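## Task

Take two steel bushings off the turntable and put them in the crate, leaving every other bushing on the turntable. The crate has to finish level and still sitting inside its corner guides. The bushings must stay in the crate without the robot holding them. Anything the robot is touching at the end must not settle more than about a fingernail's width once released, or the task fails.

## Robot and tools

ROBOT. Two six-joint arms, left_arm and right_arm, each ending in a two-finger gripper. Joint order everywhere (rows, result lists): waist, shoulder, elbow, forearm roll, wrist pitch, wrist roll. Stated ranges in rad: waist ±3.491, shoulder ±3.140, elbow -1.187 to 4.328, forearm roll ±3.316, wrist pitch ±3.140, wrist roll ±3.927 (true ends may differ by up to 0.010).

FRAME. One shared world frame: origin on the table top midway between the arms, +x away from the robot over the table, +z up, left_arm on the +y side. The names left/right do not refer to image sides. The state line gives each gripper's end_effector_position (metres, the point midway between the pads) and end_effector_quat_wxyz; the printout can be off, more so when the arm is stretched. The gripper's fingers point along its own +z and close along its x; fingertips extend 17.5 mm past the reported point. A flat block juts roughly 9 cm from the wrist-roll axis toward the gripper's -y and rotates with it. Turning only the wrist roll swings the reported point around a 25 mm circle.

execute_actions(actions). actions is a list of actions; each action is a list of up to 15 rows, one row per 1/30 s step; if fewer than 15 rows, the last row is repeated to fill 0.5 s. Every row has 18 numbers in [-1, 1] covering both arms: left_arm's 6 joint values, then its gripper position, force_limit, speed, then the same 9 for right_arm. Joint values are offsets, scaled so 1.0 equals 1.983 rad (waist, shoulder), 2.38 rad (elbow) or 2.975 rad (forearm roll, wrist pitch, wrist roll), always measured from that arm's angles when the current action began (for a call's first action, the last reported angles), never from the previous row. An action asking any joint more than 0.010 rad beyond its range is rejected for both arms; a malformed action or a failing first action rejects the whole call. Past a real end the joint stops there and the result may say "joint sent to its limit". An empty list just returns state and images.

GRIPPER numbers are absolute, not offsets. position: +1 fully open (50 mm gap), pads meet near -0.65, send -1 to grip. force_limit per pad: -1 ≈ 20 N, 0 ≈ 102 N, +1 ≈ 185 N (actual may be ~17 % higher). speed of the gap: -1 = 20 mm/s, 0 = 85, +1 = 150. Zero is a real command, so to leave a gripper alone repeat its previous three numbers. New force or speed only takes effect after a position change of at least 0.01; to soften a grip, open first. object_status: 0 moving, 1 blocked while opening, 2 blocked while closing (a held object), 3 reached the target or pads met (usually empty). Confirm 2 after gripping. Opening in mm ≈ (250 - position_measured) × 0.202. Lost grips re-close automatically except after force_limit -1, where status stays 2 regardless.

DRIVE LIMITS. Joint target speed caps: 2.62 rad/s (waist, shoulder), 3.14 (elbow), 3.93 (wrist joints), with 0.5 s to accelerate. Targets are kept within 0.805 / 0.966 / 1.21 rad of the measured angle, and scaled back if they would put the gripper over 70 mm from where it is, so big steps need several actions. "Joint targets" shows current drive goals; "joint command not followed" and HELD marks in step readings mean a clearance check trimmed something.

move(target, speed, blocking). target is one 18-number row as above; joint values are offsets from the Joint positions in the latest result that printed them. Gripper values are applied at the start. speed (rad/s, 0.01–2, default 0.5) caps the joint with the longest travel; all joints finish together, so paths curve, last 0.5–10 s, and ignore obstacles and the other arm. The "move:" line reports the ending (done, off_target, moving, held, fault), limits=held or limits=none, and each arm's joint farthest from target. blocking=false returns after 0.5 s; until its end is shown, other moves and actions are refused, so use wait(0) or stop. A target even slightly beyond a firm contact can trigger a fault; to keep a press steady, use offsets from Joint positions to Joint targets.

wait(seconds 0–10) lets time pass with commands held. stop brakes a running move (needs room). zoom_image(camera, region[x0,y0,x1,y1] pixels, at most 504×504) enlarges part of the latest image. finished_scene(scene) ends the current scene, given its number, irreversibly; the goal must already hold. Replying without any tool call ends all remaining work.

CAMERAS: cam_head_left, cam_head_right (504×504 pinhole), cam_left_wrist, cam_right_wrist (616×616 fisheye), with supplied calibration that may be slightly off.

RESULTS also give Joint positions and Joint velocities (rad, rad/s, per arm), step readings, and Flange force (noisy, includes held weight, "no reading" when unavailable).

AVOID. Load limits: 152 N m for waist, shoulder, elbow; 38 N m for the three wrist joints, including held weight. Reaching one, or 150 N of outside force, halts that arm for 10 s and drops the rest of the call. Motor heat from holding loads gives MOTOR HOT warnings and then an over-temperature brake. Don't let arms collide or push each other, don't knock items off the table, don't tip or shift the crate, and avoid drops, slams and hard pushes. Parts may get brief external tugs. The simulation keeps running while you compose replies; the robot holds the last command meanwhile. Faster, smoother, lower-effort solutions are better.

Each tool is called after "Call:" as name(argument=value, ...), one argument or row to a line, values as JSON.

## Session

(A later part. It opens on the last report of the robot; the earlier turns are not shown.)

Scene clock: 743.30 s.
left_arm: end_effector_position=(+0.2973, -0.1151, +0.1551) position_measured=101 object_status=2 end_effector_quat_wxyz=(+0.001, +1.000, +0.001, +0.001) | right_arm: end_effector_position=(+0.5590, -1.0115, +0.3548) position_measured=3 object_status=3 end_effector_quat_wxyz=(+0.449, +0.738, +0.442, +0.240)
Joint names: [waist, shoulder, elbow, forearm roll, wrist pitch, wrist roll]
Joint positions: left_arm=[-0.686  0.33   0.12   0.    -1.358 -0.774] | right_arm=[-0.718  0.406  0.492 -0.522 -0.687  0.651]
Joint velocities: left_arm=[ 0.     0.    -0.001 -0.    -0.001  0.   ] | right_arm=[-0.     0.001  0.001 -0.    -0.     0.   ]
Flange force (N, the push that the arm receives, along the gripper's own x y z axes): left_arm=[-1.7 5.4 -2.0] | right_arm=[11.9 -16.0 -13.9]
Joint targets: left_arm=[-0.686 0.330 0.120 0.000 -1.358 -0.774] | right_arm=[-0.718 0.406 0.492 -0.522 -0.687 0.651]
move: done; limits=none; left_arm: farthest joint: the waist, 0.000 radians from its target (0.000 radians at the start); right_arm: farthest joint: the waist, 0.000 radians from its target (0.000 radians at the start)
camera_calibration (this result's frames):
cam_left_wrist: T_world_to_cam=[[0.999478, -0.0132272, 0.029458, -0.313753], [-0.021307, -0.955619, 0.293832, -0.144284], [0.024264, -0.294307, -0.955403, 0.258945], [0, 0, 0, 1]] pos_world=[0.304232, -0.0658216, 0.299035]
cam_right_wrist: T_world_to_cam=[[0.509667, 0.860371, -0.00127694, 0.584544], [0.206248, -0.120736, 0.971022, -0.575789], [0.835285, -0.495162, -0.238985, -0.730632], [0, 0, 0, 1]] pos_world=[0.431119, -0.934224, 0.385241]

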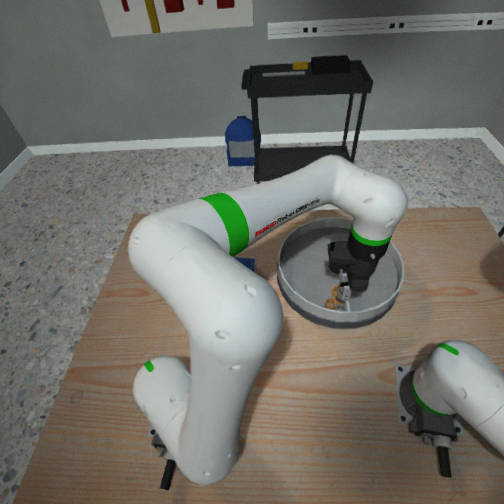

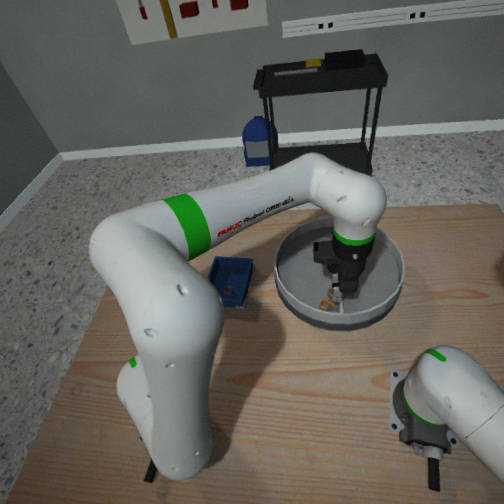

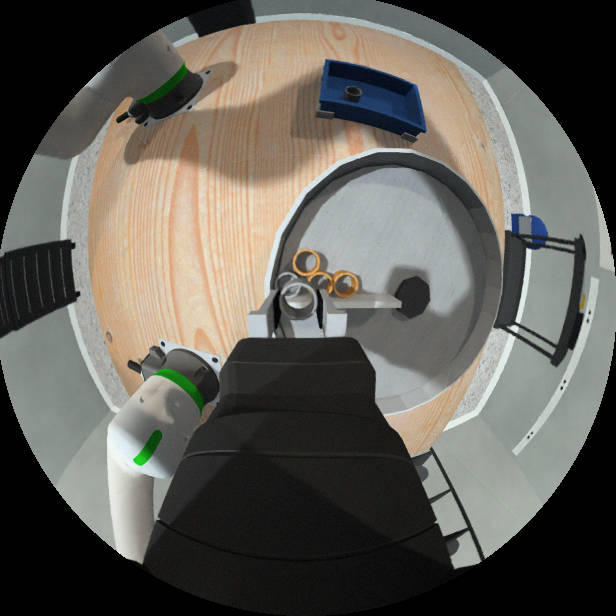

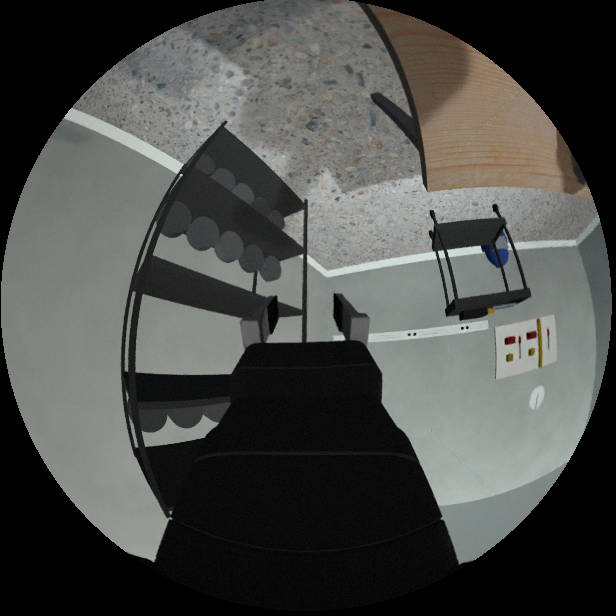

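Call:
move(
  target=[0.4103,-0.0964,-0.0987,0,0.0147,0,-1,0,-1, 0,0,0,0,0,0,1,0,0],
  speed=0.45,
)

Scene clock: 762.60 s.
left_arm: end_effector_position=(+0.4603, +0.2424, +0.1550) position_measured=101 object_status=2 end_effector_quat_wxyz=(+0.000, +0.918, +0.396, +0.001) | right_arm: end_effector_position=(+0.5590, -1.0115, +0.3548) position_measured=3 object_status=3 end_effector_quat_wxyz=(+0.449, +0.738, +0.442, +0.240)
Joint names: [waist, shoulder, elbow, forearm roll, wrist pitch, wrist roll]
Joint positions: left_arm=[ 0.128  0.139 -0.115  0.    -1.315 -0.774] | right_arm=[-0.718  0.406  0.492 -0.522 -0.687  0.651]
Joint velocities: left_arm=[ 0.001  0.     0.    -0.    -0.001 -0.   ] | right_arm=[-0.     0.002  0.     0.    -0.    -0.   ]
Flange force (N, the push that the arm receives, along the gripper's own x y z axes): left_arm=[-3.2 5.3 -2.3] | right_arm=[8.6 -12.1 -13.3]
Joint targets: left_arm=[0.128 0.139 -0.115 0.000 -1.315 -0.774] | right_arm=[-0.718 0.406 0.492 -0.522 -0.687 0.651]
move: done; limits=none; left_arm: farthest joint: the waist, 0.000 radians from its target (0.813 radians at the start); right_arm: farthest joint: the waist, 0.000 radians from its target (0.000 radians at the start)
camera_calibration (this result's frames):
cam_left_wrist: T_world_to_cam=[[0.696073, 0.717365, 0.0294943, -0.509428], [0.679934, -0.671833, 0.293819, -0.190669], [0.230591, -0.184465, -0.955406, 0.238528], [0, 0, 0, 1]] pos_world=[0.429239, 0.281348, 0.298938]
cam_right_wrist: T_world_to_cam=[[0.509667, 0.860371, -0.00127684, 0.584543], [0.206248, -0.120736, 0.971022, -0.575789], [0.835285, -0.495162, -0.238985, -0.730633], [0, 0, 0, 1]] pos_world=[0.431119, -0.934224, 0.385241]

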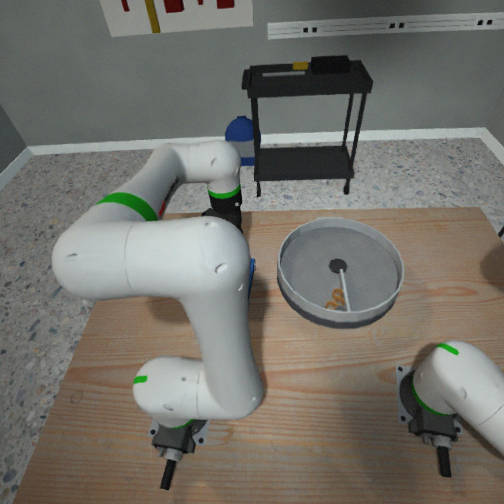

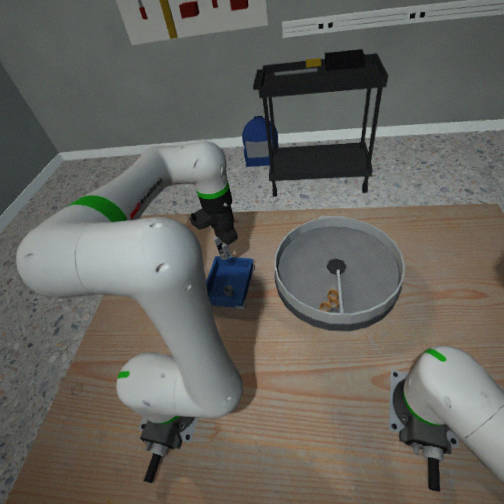

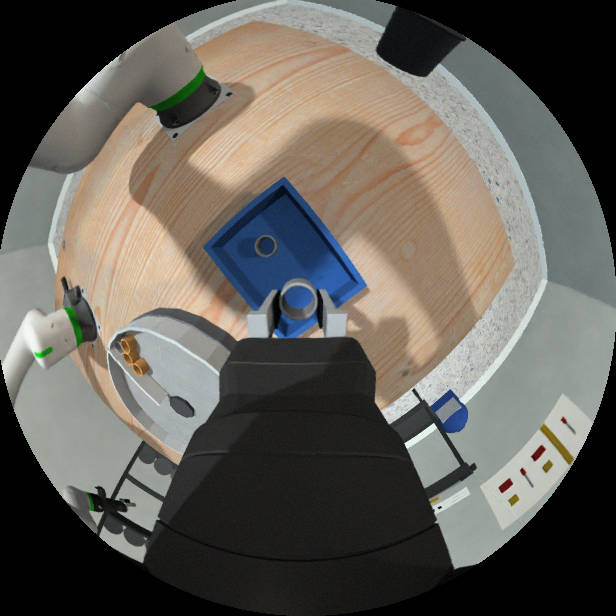

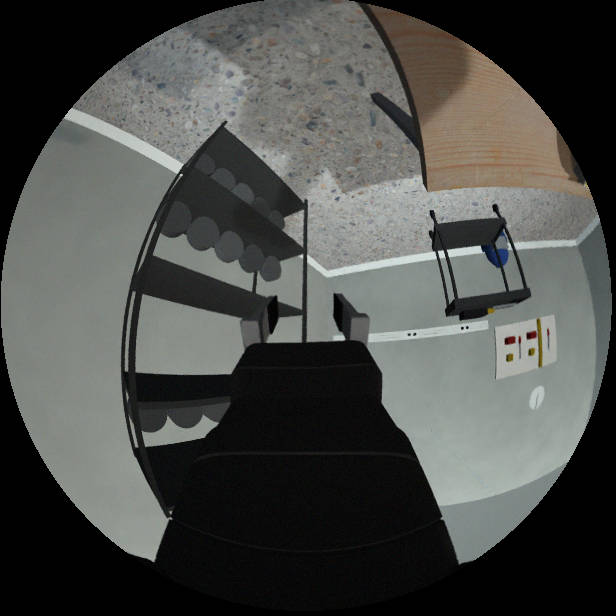

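Call:
move(
  target=[0,0.0575,-0.0693,0,0.0937,0,-1,0,-1, 0,0,0,0,0,0,1,0,0],
  speed=0.2,
)

Scene clock: 776.50 s.
left_arm: end_effector_position=(+0.4603, +0.2425, +0.0355) position_measured=101 object_status=2 end_effector_quat_wxyz=(+0.000, +0.918, +0.396, +0.001) | right_arm: end_effector_position=(+0.5590, -1.0115, +0.3548) position_measured=3 object_status=3 end_effector_quat_wxyz=(+0.449, +0.738, +0.442, +0.240)
Joint names: [waist, shoulder, elbow, forearm roll, wrist pitch, wrist roll]
Joint positions: left_arm=[ 0.128  0.253 -0.28  -0.    -1.036 -0.774] | right_arm=[-0.718  0.406  0.492 -0.522 -0.687  0.651]
Joint velocities: left_arm=[-0.  0.  0. -0.  0.  0.] | right_arm=[ 0.    -0.001 -0.    -0.     0.    -0.   ]
Flange force (N, the push that the arm receives, along the gripper's own x y z axes): left_arm=[-3.4 5.8 -1.3] | right_arm=[11.3 -15.8 -13.1]
Joint targets: left_arm=[0.128 0.253 -0.280 0.000 -1.036 -0.774] | right_arm=[-0.718 0.406 0.492 -0.522 -0.687 0.651]
move: done; limits=none; left_arm: farthest joint: the waist, 0.000 radians from its target (0.000 radians at the start); right_arm: farthest joint: the waist, 0.000 radians from its target (0.000 radians at the start)
camera_calibration (this result's frames):
cam_left_wrist: T_world_to_cam=[[0.696065, 0.717376, 0.0294266, -0.505898], [0.679999, -0.671844, 0.293645, -0.155505], [0.230424, -0.184386, -0.955461, 0.124408], [0, 0, 0, 1]] pos_world=[0.429214, 0.281383, 0.179417]
cam_right_wrist: T_world_to_cam=[[0.509667, 0.860371, -0.0012768, 0.584543], [0.206248, -0.120736, 0.971022, -0.575789], [0.835285, -0.495162, -0.238985, -0.730633], [0, 0, 0, 1]] pos_world=[0.431119, -0.934224, 0.385241]

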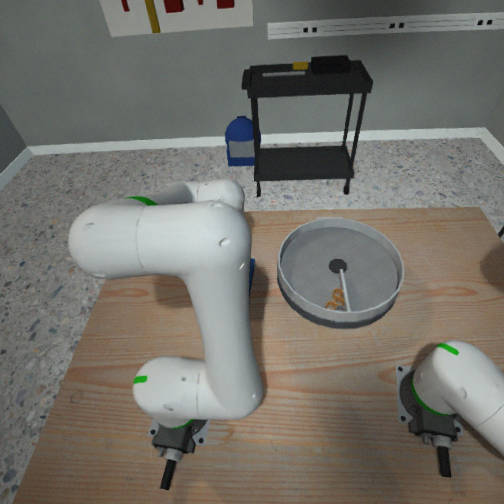

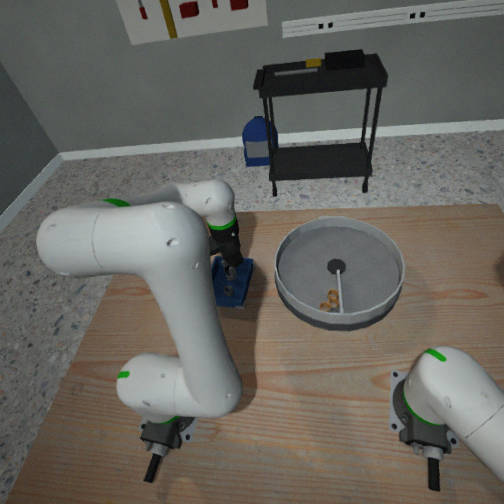

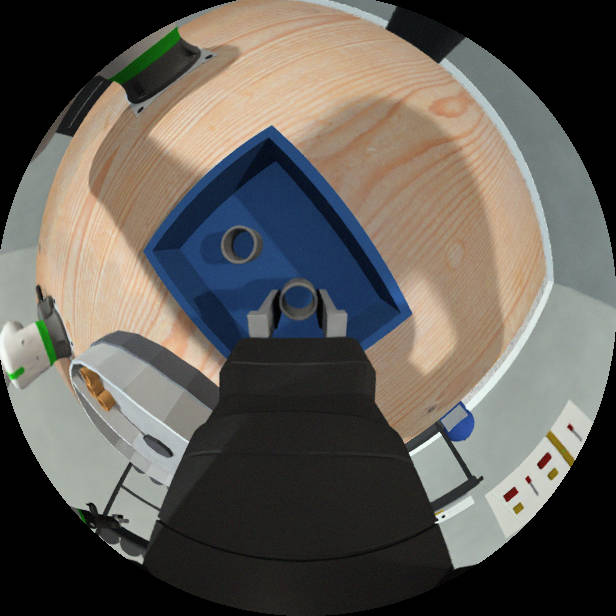

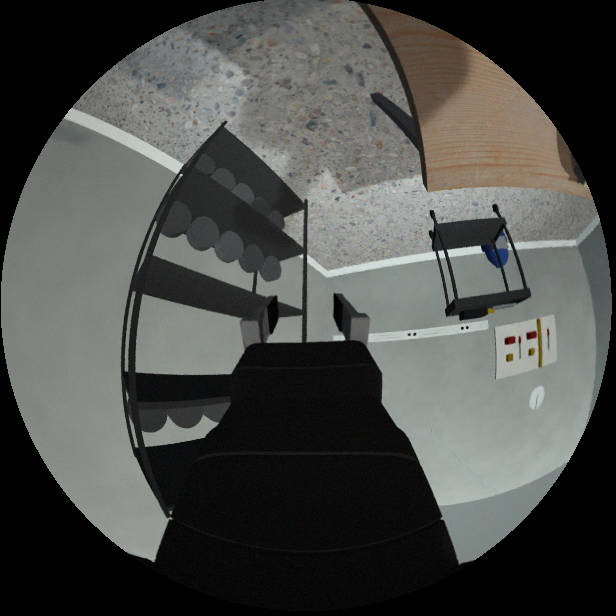

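Call:
move(
  target=[0,0.00195,-0.00133,0,0.00236,0,-1,0,-1, 0,0,0,0,0,0,1,0,0],
  speed=0.01,
)

Scene clock: 782.77 s.
left_arm: end_effector_position=(+0.4603, +0.2424, +0.0325) position_measured=101 object_status=2 end_effector_quat_wxyz=(+0.000, +0.918, +0.396, +0.001) | right_arm: end_effector_position=(+0.5590, -1.0115, +0.3548) position_measured=3 object_status=3 end_effector_quat_wxyz=(+0.449, +0.738, +0.442, +0.240)
Joint names: [waist, shoulder, elbow, forearm roll, wrist pitch, wrist roll]
Joint positions: left_arm=[ 0.128  0.257 -0.283  0.    -1.029 -0.774] | right_arm=[-0.718  0.406  0.492 -0.522 -0.687  0.651]
Joint velocities: left_arm=[ 0.     0.    -0.     0.    -0.001  0.   ] | right_arm=[ 0.     0.001 -0.001 -0.    -0.    -0.   ]
Flange force (N, the push that the arm receives, along the gripper's own x y z axes): left_arm=[-4.3 3.6 -1.5] | right_arm=[10.7 -14.2 -12.5]
Joint targets: left_arm=[0.128 0.257 -0.283 -0.000 -1.029 -0.774] | right_arm=[-0.718 0.406 0.492 -0.522 -0.687 0.651]
move: done; limits=none; left_arm: farthest joint: the waist, 0.000 radians from its target (0.000 radians at the start); right_arm: farthest joint: the waist, 0.000 radians from its target (0.000 radians at the start)
camera_calibration (this result's frames):
cam_left_wrist: T_world_to_cam=[[0.696064, 0.717379, 0.029367, -0.505767], [0.680002, -0.671821, 0.293691, -0.154658], [0.230417, -0.184458, -0.955449, 0.121567], [0, 0, 0, 1]] pos_world=[0.429203, 0.281348, 0.176426]
cam_right_wrist: T_world_to_cam=[[0.509667, 0.860371, -0.00127681, 0.584543], [0.206248, -0.120736, 0.971022, -0.575789], [0.835285, -0.495162, -0.238985, -0.730633], [0, 0, 0, 1]] pos_world=[0.431119, -0.934224, 0.385241]

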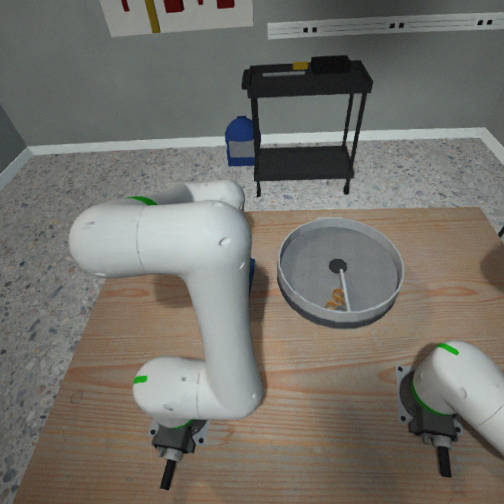

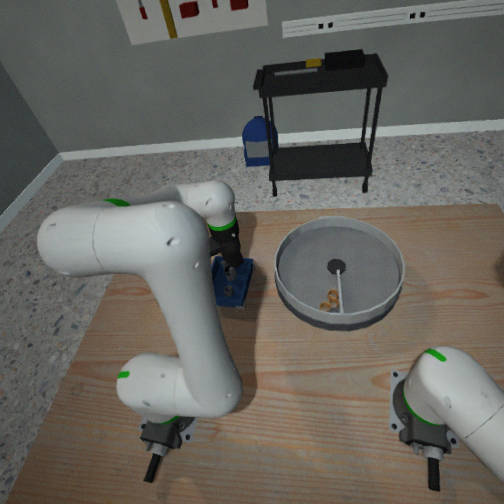

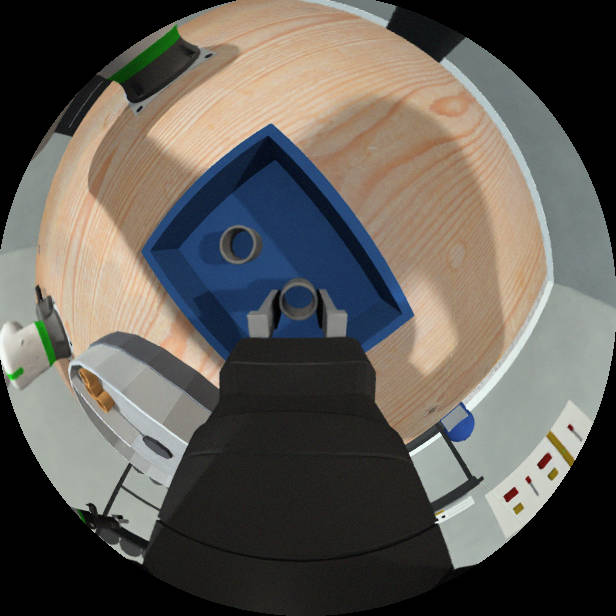

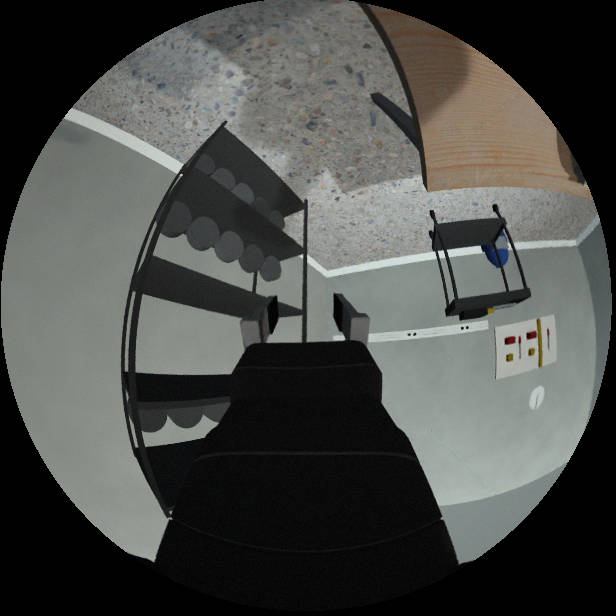

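Call:
move(
  target=[0,0.0004,-0.00027,0,0.00047,0,-1,0,-1, 0,0,0,0,0,0,1,0,0],
  speed=0.01,
)

Scene clock: 787.67 s.
left_arm: end_effector_position=(+0.4603, +0.2425, +0.0319) position_measured=101 object_status=2 end_effector_quat_wxyz=(+0.000, +0.918, +0.396, +0.001) | right_arm: end_effector_position=(+0.5590, -1.0115, +0.3548) position_measured=3 object_status=3 end_effector_quat_wxyz=(+0.449, +0.738, +0.442, +0.240)
Joint names: [waist, shoulder, elbow, forearm roll, wrist pitch, wrist roll]
Joint positions: left_arm=[ 0.128  0.258 -0.283 -0.    -1.027 -0.774] | right_arm=[-0.718  0.406  0.492 -0.522 -0.687  0.651]
Joint velocities: left_arm=[-0.    -0.     0.001 -0.    -0.001 -0.   ] | right_arm=[-0.     0.004 -0.001 -0.    -0.    -0.   ]
Flange force (N, the push that the arm receives, along the gripper's own x y z axes): left_arm=[-3.8 5.1 -1.4] | right_arm=[9.8 -13.2 -13.1]
Joint targets: left_arm=[0.128 0.258 -0.283 0.000 -1.027 -0.774] | right_arm=[-0.718 0.406 0.492 -0.522 -0.687 0.651]
move: done; limits=none; left_arm: farthest joint: the waist, 0.000 radians from its target (0.000 radians at the start); right_arm: farthest joint: the waist, 0.000 radians from its target (0.000 radians at the start)
camera_calibration (this result's frames):
cam_left_wrist: T_world_to_cam=[[0.696066, 0.717375, 0.0293943, -0.505771], [0.680012, -0.671844, 0.293615, -0.154431], [0.23038, -0.184387, -0.955472, 0.120988], [0, 0, 0, 1]] pos_world=[0.429192, 0.281383, 0.17581]
cam_right_wrist: T_world_to_cam=[[0.509667, 0.860371, -0.00127691, 0.584543], [0.206248, -0.120736, 0.971022, -0.575789], [0.835285, -0.495162, -0.238985, -0.730633], [0, 0, 0, 1]] pos_world=[0.431119, -0.934224, 0.385241]

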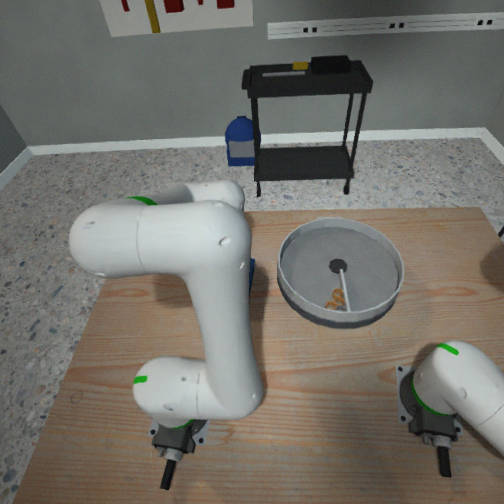

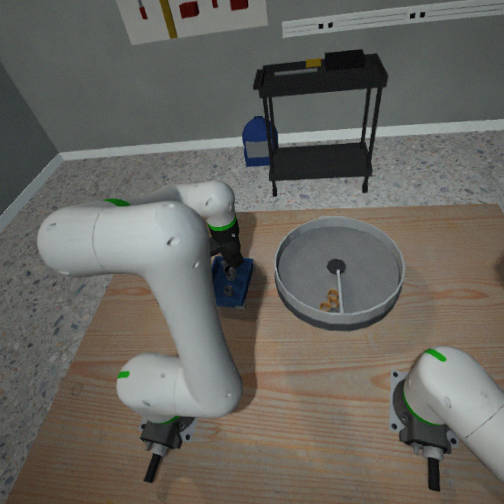

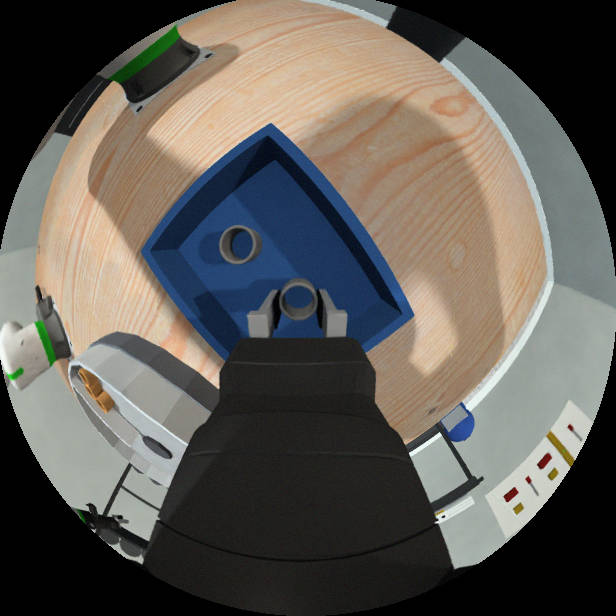

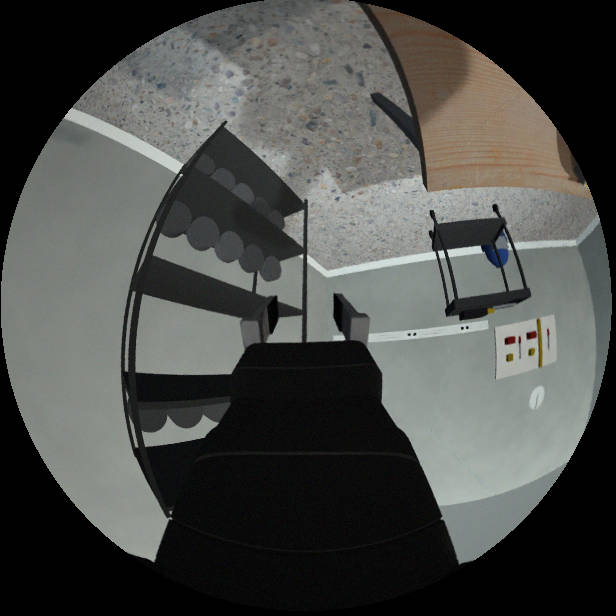

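No contact yet. Another 0.6 mm.

Call:
move(
  target=[0,0.0004,-0.00027,0,0.00047,0,-1,0,-1, 0,0,0,0,0,0,1,0,0],
  speed=0.01,
)

Scene clock: 790.97 s.
left_arm: end_effector_position=(+0.4603, +0.2424, +0.0314) position_measured=101 object_status=2 end_effector_quat_wxyz=(+0.000, +0.918, +0.396, +0.001) | right_arm: end_effector_position=(+0.5590, -1.0115, +0.3548) position_measured=3 object_status=3 end_effector_quat_wxyz=(+0.449, +0.738, +0.442, +0.240)
Joint names: [waist, shoulder, elbow, forearm roll, wrist pitch, wrist roll]
Joint positions: left_arm=[ 0.128  0.258 -0.284  0.    -1.026 -0.774] | right_arm=[-0.718  0.406  0.492 -0.522 -0.687  0.651]
Joint velocities: left_arm=[-0.     0.    -0.001  0.    -0.     0.   ] | right_arm=[ 0.    -0.001  0.    -0.    -0.    -0.   ]
Flange force (N, the push that the arm receives, along the gripper's own x y z axes): left_arm=[-6.7 -6.7 -41.4] | right_arm=[9.3 -13.0 -12.7]
Joint targets: left_arm=[0.128 0.259 -0.284 -0.000 -1.026 -0.774] | right_arm=[-0.718 0.406 0.492 -0.522 -0.687 0.651]
move: done; limits=none; left_arm: farthest joint: the waist, 0.000 radians from its target (0.000 radians at the start); right_arm: farthest joint: the waist, 0.000 radians from its target (0.000 radians at the start)
camera_calibration (this result's frames):
cam_left_wrist: T_world_to_cam=[[0.696062, 0.717379, 0.0294119, -0.50573], [0.679983, -0.671821, 0.293734, -0.154309], [0.230478, -0.184457, -0.955435, 0.120437], [0, 0, 0, 1]] pos_world=[0.429189, 0.281347, 0.17527]
cam_right_wrist: T_world_to_cam=[[0.509667, 0.860371, -0.00127689, 0.584543], [0.206248, -0.120736, 0.971022, -0.575789], [0.835285, -0.495162, -0.238985, -0.730633], [0, 0, 0, 1]] pos_world=[0.431119, -0.934224, 0.385241]

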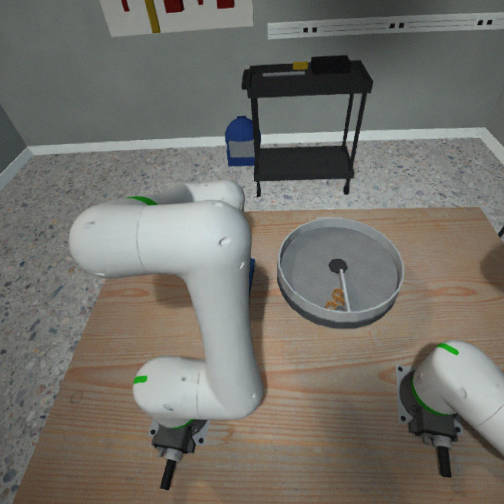

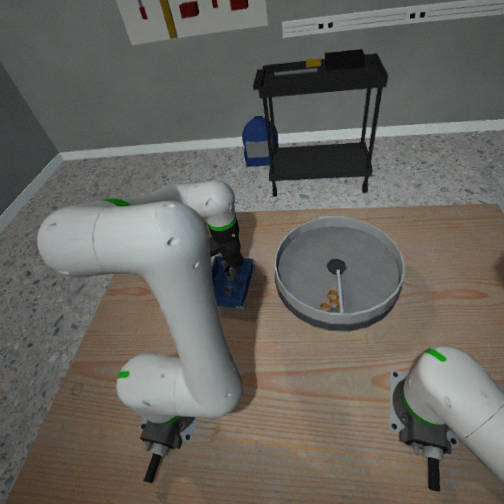

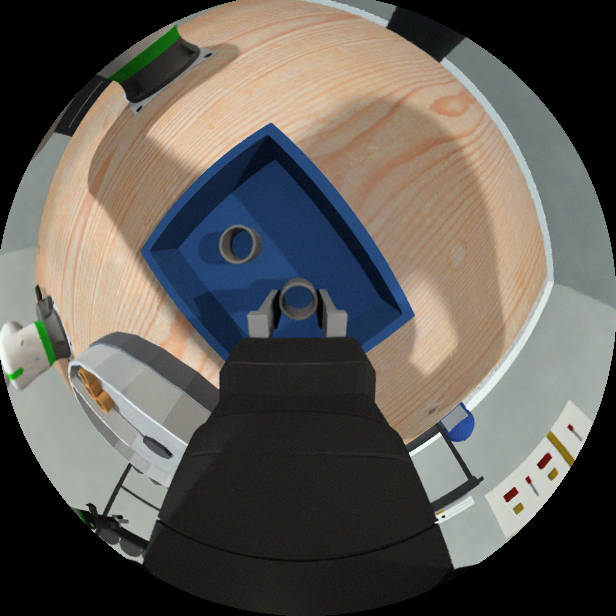

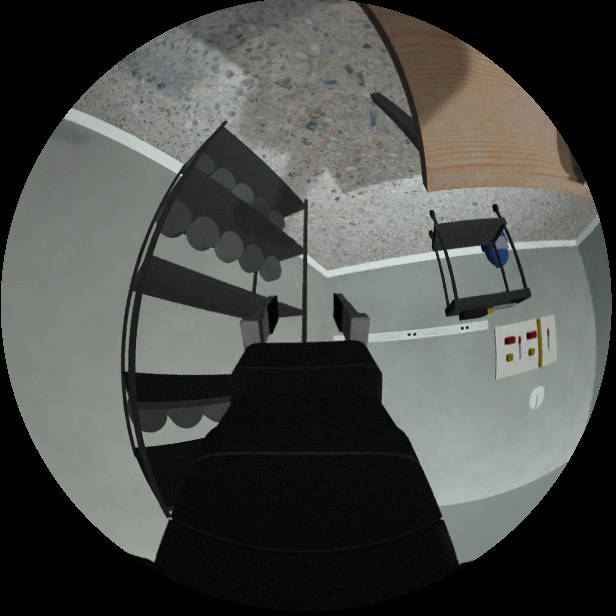

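Contact. Release.

Call:
execute_actions(
  actions=[
    [[0,0,0,0,0,0,0.7,0,0, 0,0,0,0,0,0,1,0,0]],
  ],
)

Scene clock: 794.17 s.
left_arm: end_effector_position=(+0.4602, +0.2425, +0.0312) position_measured=48 object_status=3 end_effector_quat_wxyz=(+0.000, +0.918, +0.396, +0.001) | right_arm: end_effector_position=(+0.5590, -1.0115, +0.3548) position_measured=3 object_status=3 end_effector_quat_wxyz=(+0.449, +0.738, +0.442, +0.240)
Joint names: [waist, shoulder, elbow, forearm roll, wrist pitch, wrist roll]
Joint positions: left_arm=[ 0.128  0.259 -0.284  0.    -1.026 -0.774] | right_arm=[-0.718  0.406  0.492 -0.522 -0.687  0.651]
Joint velocities: left_arm=[ 0.    -0.002  0.001  0.    -0.     0.001] | right_arm=[ 0.     0.004 -0.002 -0.     0.     0.001]
Flange force (N, the push that the arm receives, along the gripper's own x y z axes): left_arm=[-3.2 6.3 -2.2] | right_arm=[7.8 -12.8 -12.1]
Joint targets: left_arm=[0.128 0.258 -0.284 0.000 -1.026 -0.774] | right_arm=[-0.718 0.406 0.492 -0.522 -0.687 0.651]
Step readings (joint positions):
0: left_arm=[0.128 0.259 -0.284 -0.000 -1.026 -0.774] | right_arm=[-0.718 0.406 0.492 -0.522 -0.687 0.651]
1: left_arm=[0.128 0.259 -0.284 -0.000 -1.026 -0.774] | right_arm=[-0.718 0.406 0.492 -0.522 -0.687 0.651]
2: left_arm=[0.128 0.259 -0.284 -0.000 -1.026 -0.774] | right_arm=[-0.718 0.406 0.492 -0.522 -0.687 0.651]
4: left_arm=[0.128 0.259 -0.284 -0.000 -1.026 -0.774] | right_arm=[-0.718 0.406 0.492 -0.522 -0.687 0.651]
8: left_arm=[0.128 0.259 -0.284 -0.000 -1.026 -0.774] | right_arm=[-0.718 0.406 0.492 -0.522 -0.687 0.651]
15: Joint positions above
camera_calibration (this result's frames):
cam_left_wrist: T_world_to_cam=[[0.696042, 0.717405, 0.0292506, -0.505712], [0.680079, -0.671797, 0.293566, -0.154282], [0.230256, -0.184442, -0.955491, 0.120444], [0, 0, 0, 1]] pos_world=[0.429188, 0.281369, 0.175167]
cam_right_wrist: T_world_to_cam=[[0.509667, 0.860371, -0.0012769, 0.584543], [0.206248, -0.120736, 0.971022, -0.575789], [0.835285, -0.495162, -0.238985, -0.730633], [0, 0, 0, 1]] pos_world=[0.431119, -0.934224, 0.385241]

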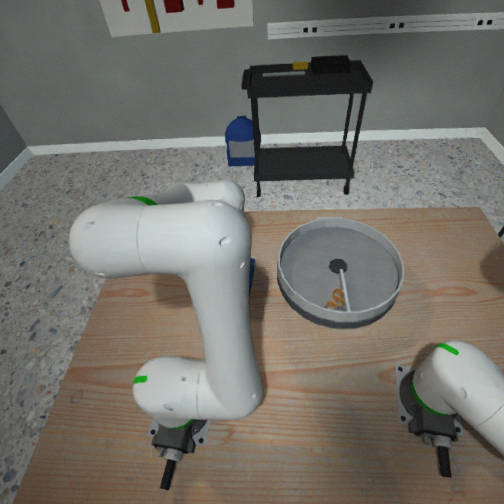

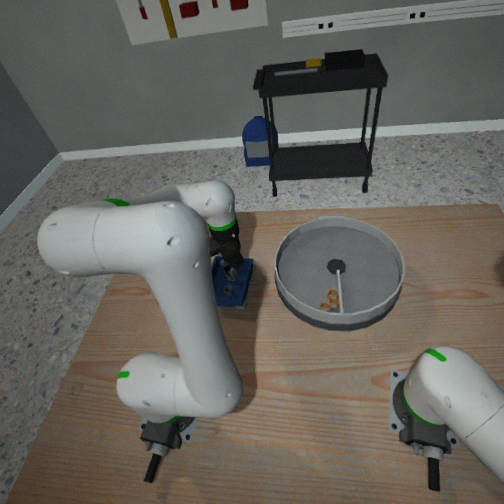

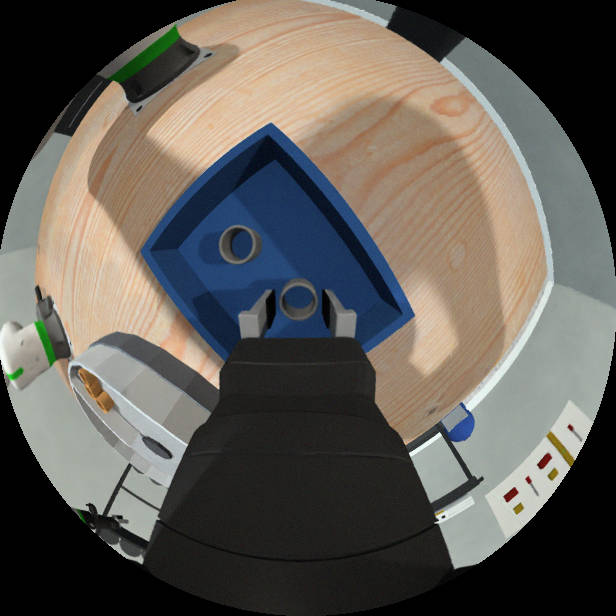

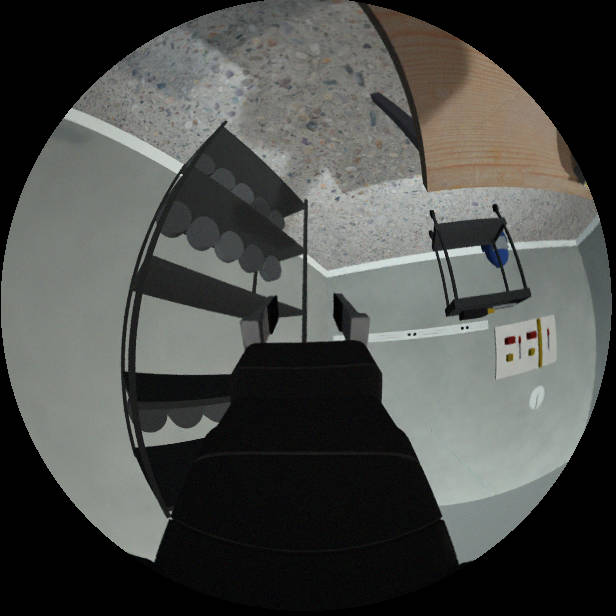

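Call:
move(
  target=[0,-0.0601,0.0711,0,-0.0971,0,0.7,0,0, 0,0,0,0,0,0,1,0,0],
  speed=0.3,
)

Call:
zoom_image(
  camera="cam_left_wrist",
  region=[190, 160, 400, 350],
)

Call:
zoom_image(
  camera="cam_head_right",
  region=[190, 200, 420, 350],
)

Scene clock: 802.17 s.
left_arm: end_effector_position=(+0.4602, +0.2424, +0.1548) position_measured=48 object_status=3 end_effector_quat_wxyz=(+0.000, +0.918, +0.396, +0.001) | right_arm: end_effector_position=(+0.5590, -1.0115, +0.3548) position_measured=3 object_status=3 end_effector_quat_wxyz=(+0.449, +0.738, +0.442, +0.240)
Joint names: [waist, shoulder, elbow, forearm roll, wrist pitch, wrist roll]
Joint positions: left_arm=[ 0.128  0.14  -0.115  0.    -1.315 -0.774] | right_arm=[-0.718  0.406  0.492 -0.522 -0.687  0.651]
Joint velocities: left_arm=[ 0.    -0.    -0.     0.     0.     0.001] | right_arm=[ 0.     0.001  0.     0.    -0.     0.001]
Flange force (N, the push that the arm receives, along the gripper's own x y z axes): left_arm=[-3.3 4.1 -3.1] | right_arm=[6.4 -10.0 -10.8]
Joint targets: left_arm=[0.128 0.139 -0.115 0.000 -1.315 -0.774] | right_arm=[-0.718 0.406 0.492 -0.522 -0.687 0.651]
move: done; limits=none; left_arm: farthest joint: the waist, 0.000 radians from its target (0.000 radians at the start); right_arm: farthest joint: the waist, 0.000 radians from its target (0.000 radians at the start)
camera_calibration (this result's frames):
cam_left_wrist: T_world_to_cam=[[0.696087, 0.717378, 0.0288267, -0.509187], [0.680204, -0.671801, 0.29327, -0.19054], [0.229751, -0.184533, -0.955595, 0.238769], [0, 0, 0, 1]] pos_world=[0.429187, 0.281336, 0.298724]
cam_right_wrist: T_world_to_cam=[[0.509667, 0.860371, -0.00127691, 0.584544], [0.206248, -0.120736, 0.971022, -0.575789], [0.835285, -0.495162, -0.238985, -0.730633], [0, 0, 0, 1]] pos_world=[0.431119, -0.934224, 0.385241]

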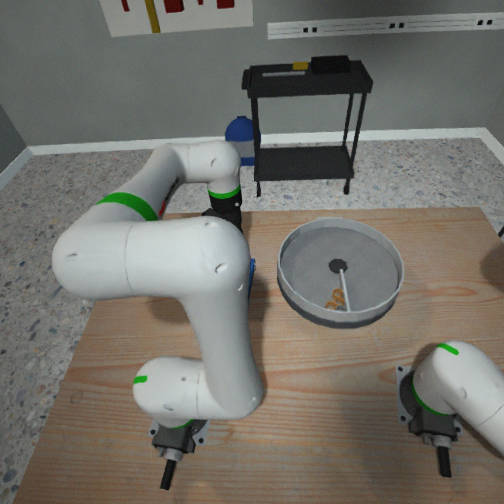

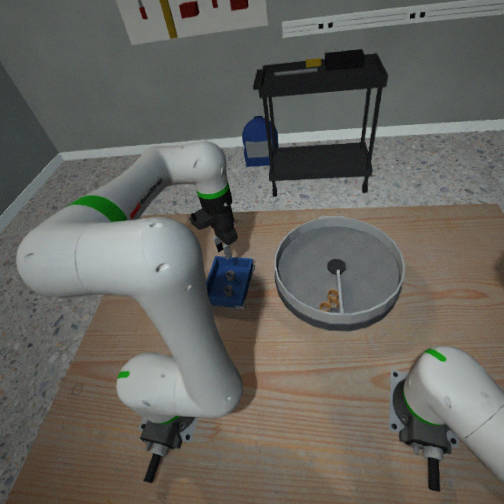

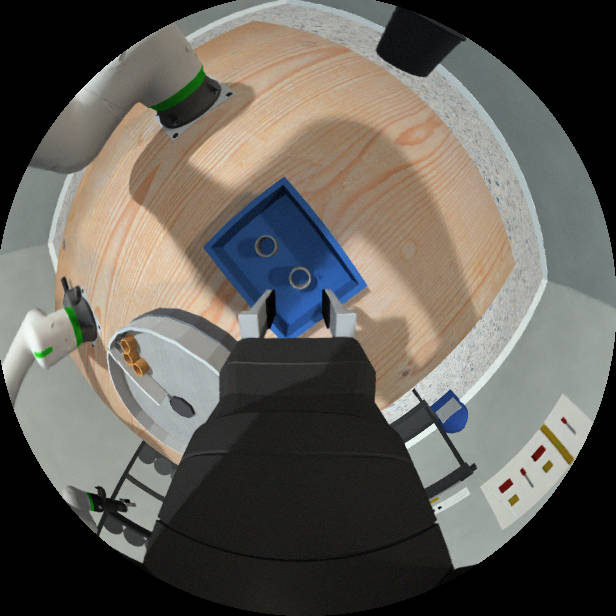

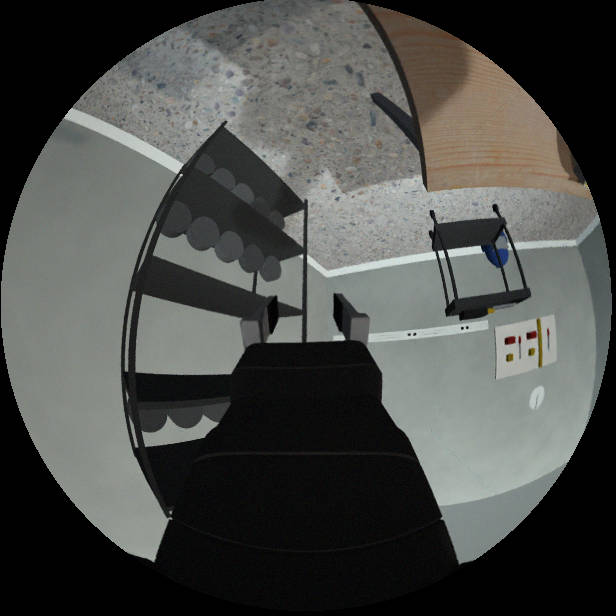

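Region (190, 160, 400, 350) of cam_left_wrist's 616x616 image, scaled by 2.400, with more detail than that image has; it fills the top 456 rows of this view, and the rest is white.

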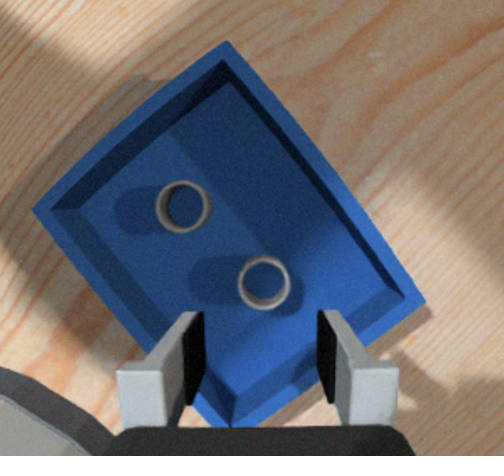

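Region (190, 200, 420, 350) of cam_head_right's 504x504 image, scaled by 2.191, with more detail than that image has; it fills the top 329 rows of this view, and the rest is white.

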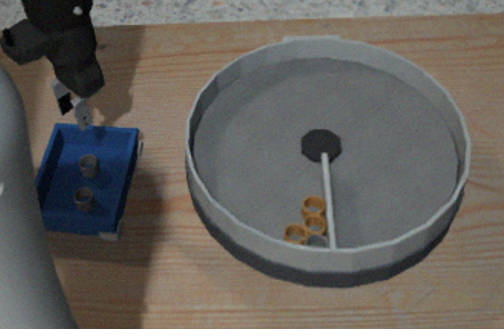

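Call:
execute_actions(
  actions=[],
)

Scene clock: 810.43 s.
left_arm: end_effector_position=(+0.4602, +0.2425, +0.1548) position_measured=48 object_status=3 end_effector_quat_wxyz=(+0.000, +0.918, +0.396, +0.001) | right_arm: end_effector_position=(+0.5590, -1.0115, +0.3548) position_measured=3 object_status=3 end_effector_quat_wxyz=(+0.449, +0.738, +0.442, +0.240)
Joint names: [waist, shoulder, elbow, forearm roll, wrist pitch, wrist roll]
Joint positions: left_arm=[ 0.128  0.139 -0.115  0.    -1.315 -0.774] | right_arm=[-0.718  0.406  0.492 -0.522 -0.687  0.651]
Joint velocities: left_arm=[ 0.     0.    -0.001  0.    -0.     0.   ] | right_arm=[ 0.    -0.001 -0.002  0.    -0.     0.   ]
Flange force (N, the push that the arm receives, along the gripper's own x y z axes): left_arm=[-3.8 3.7 -2.5] | right_arm=[7.5 -10.2 -10.5]
Joint targets: left_arm=[0.128 0.139 -0.115 0.000 -1.315 -0.774] | right_arm=[-0.718 0.406 0.492 -0.522 -0.687 0.651]
camera_calibration (this result's frames):
cam_left_wrist: T_world_to_cam=[[0.696066, 0.717395, 0.0289229, -0.509235], [0.680202, -0.671803, 0.293266, -0.190522], [0.229818, -0.184459, -0.955593, 0.238749], [0, 0, 0, 1]] pos_world=[0.429186, 0.281368, 0.298749]
cam_right_wrist: T_world_to_cam=[[0.509667, 0.860371, -0.00127684, 0.584543], [0.206248, -0.120736, 0.971022, -0.575789], [0.835285, -0.495162, -0.238985, -0.730633], [0, 0, 0, 1]] pos_world=[0.431119, -0.934224, 0.385241]

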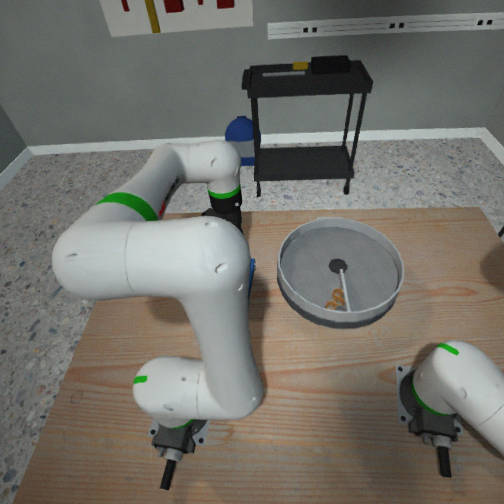

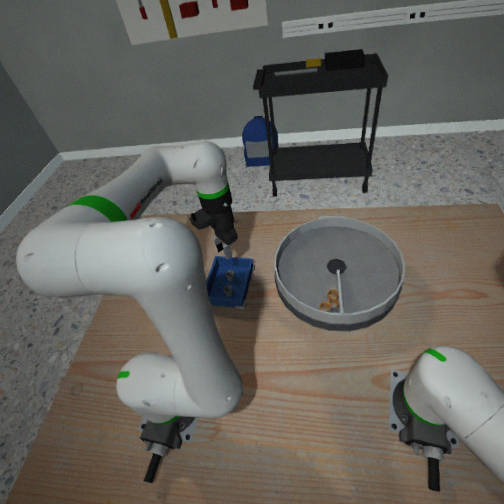

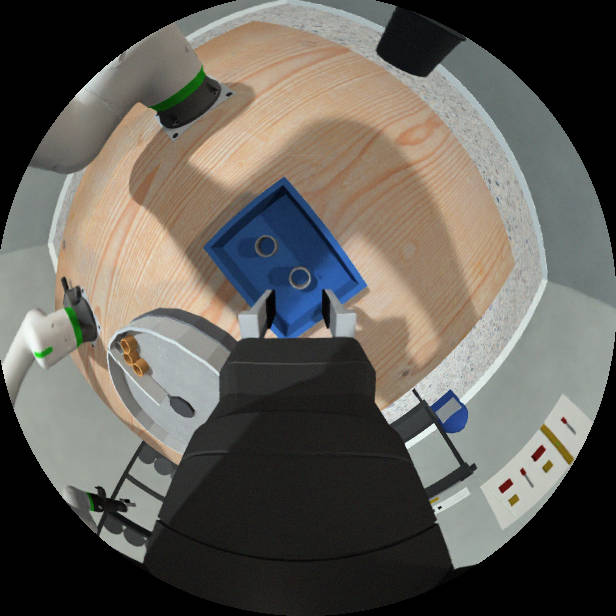

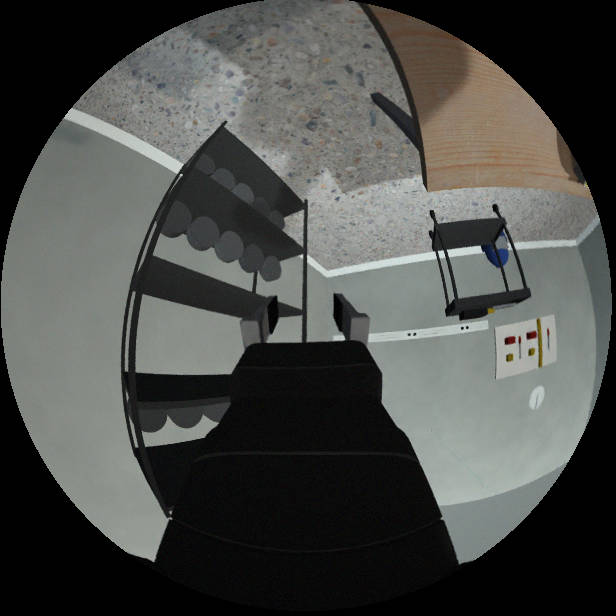

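Both steel bushings are in the crate, and the crate is still in place.

Call:
finished_scene(
  scene=2,
)

The scene is finished: the task was done.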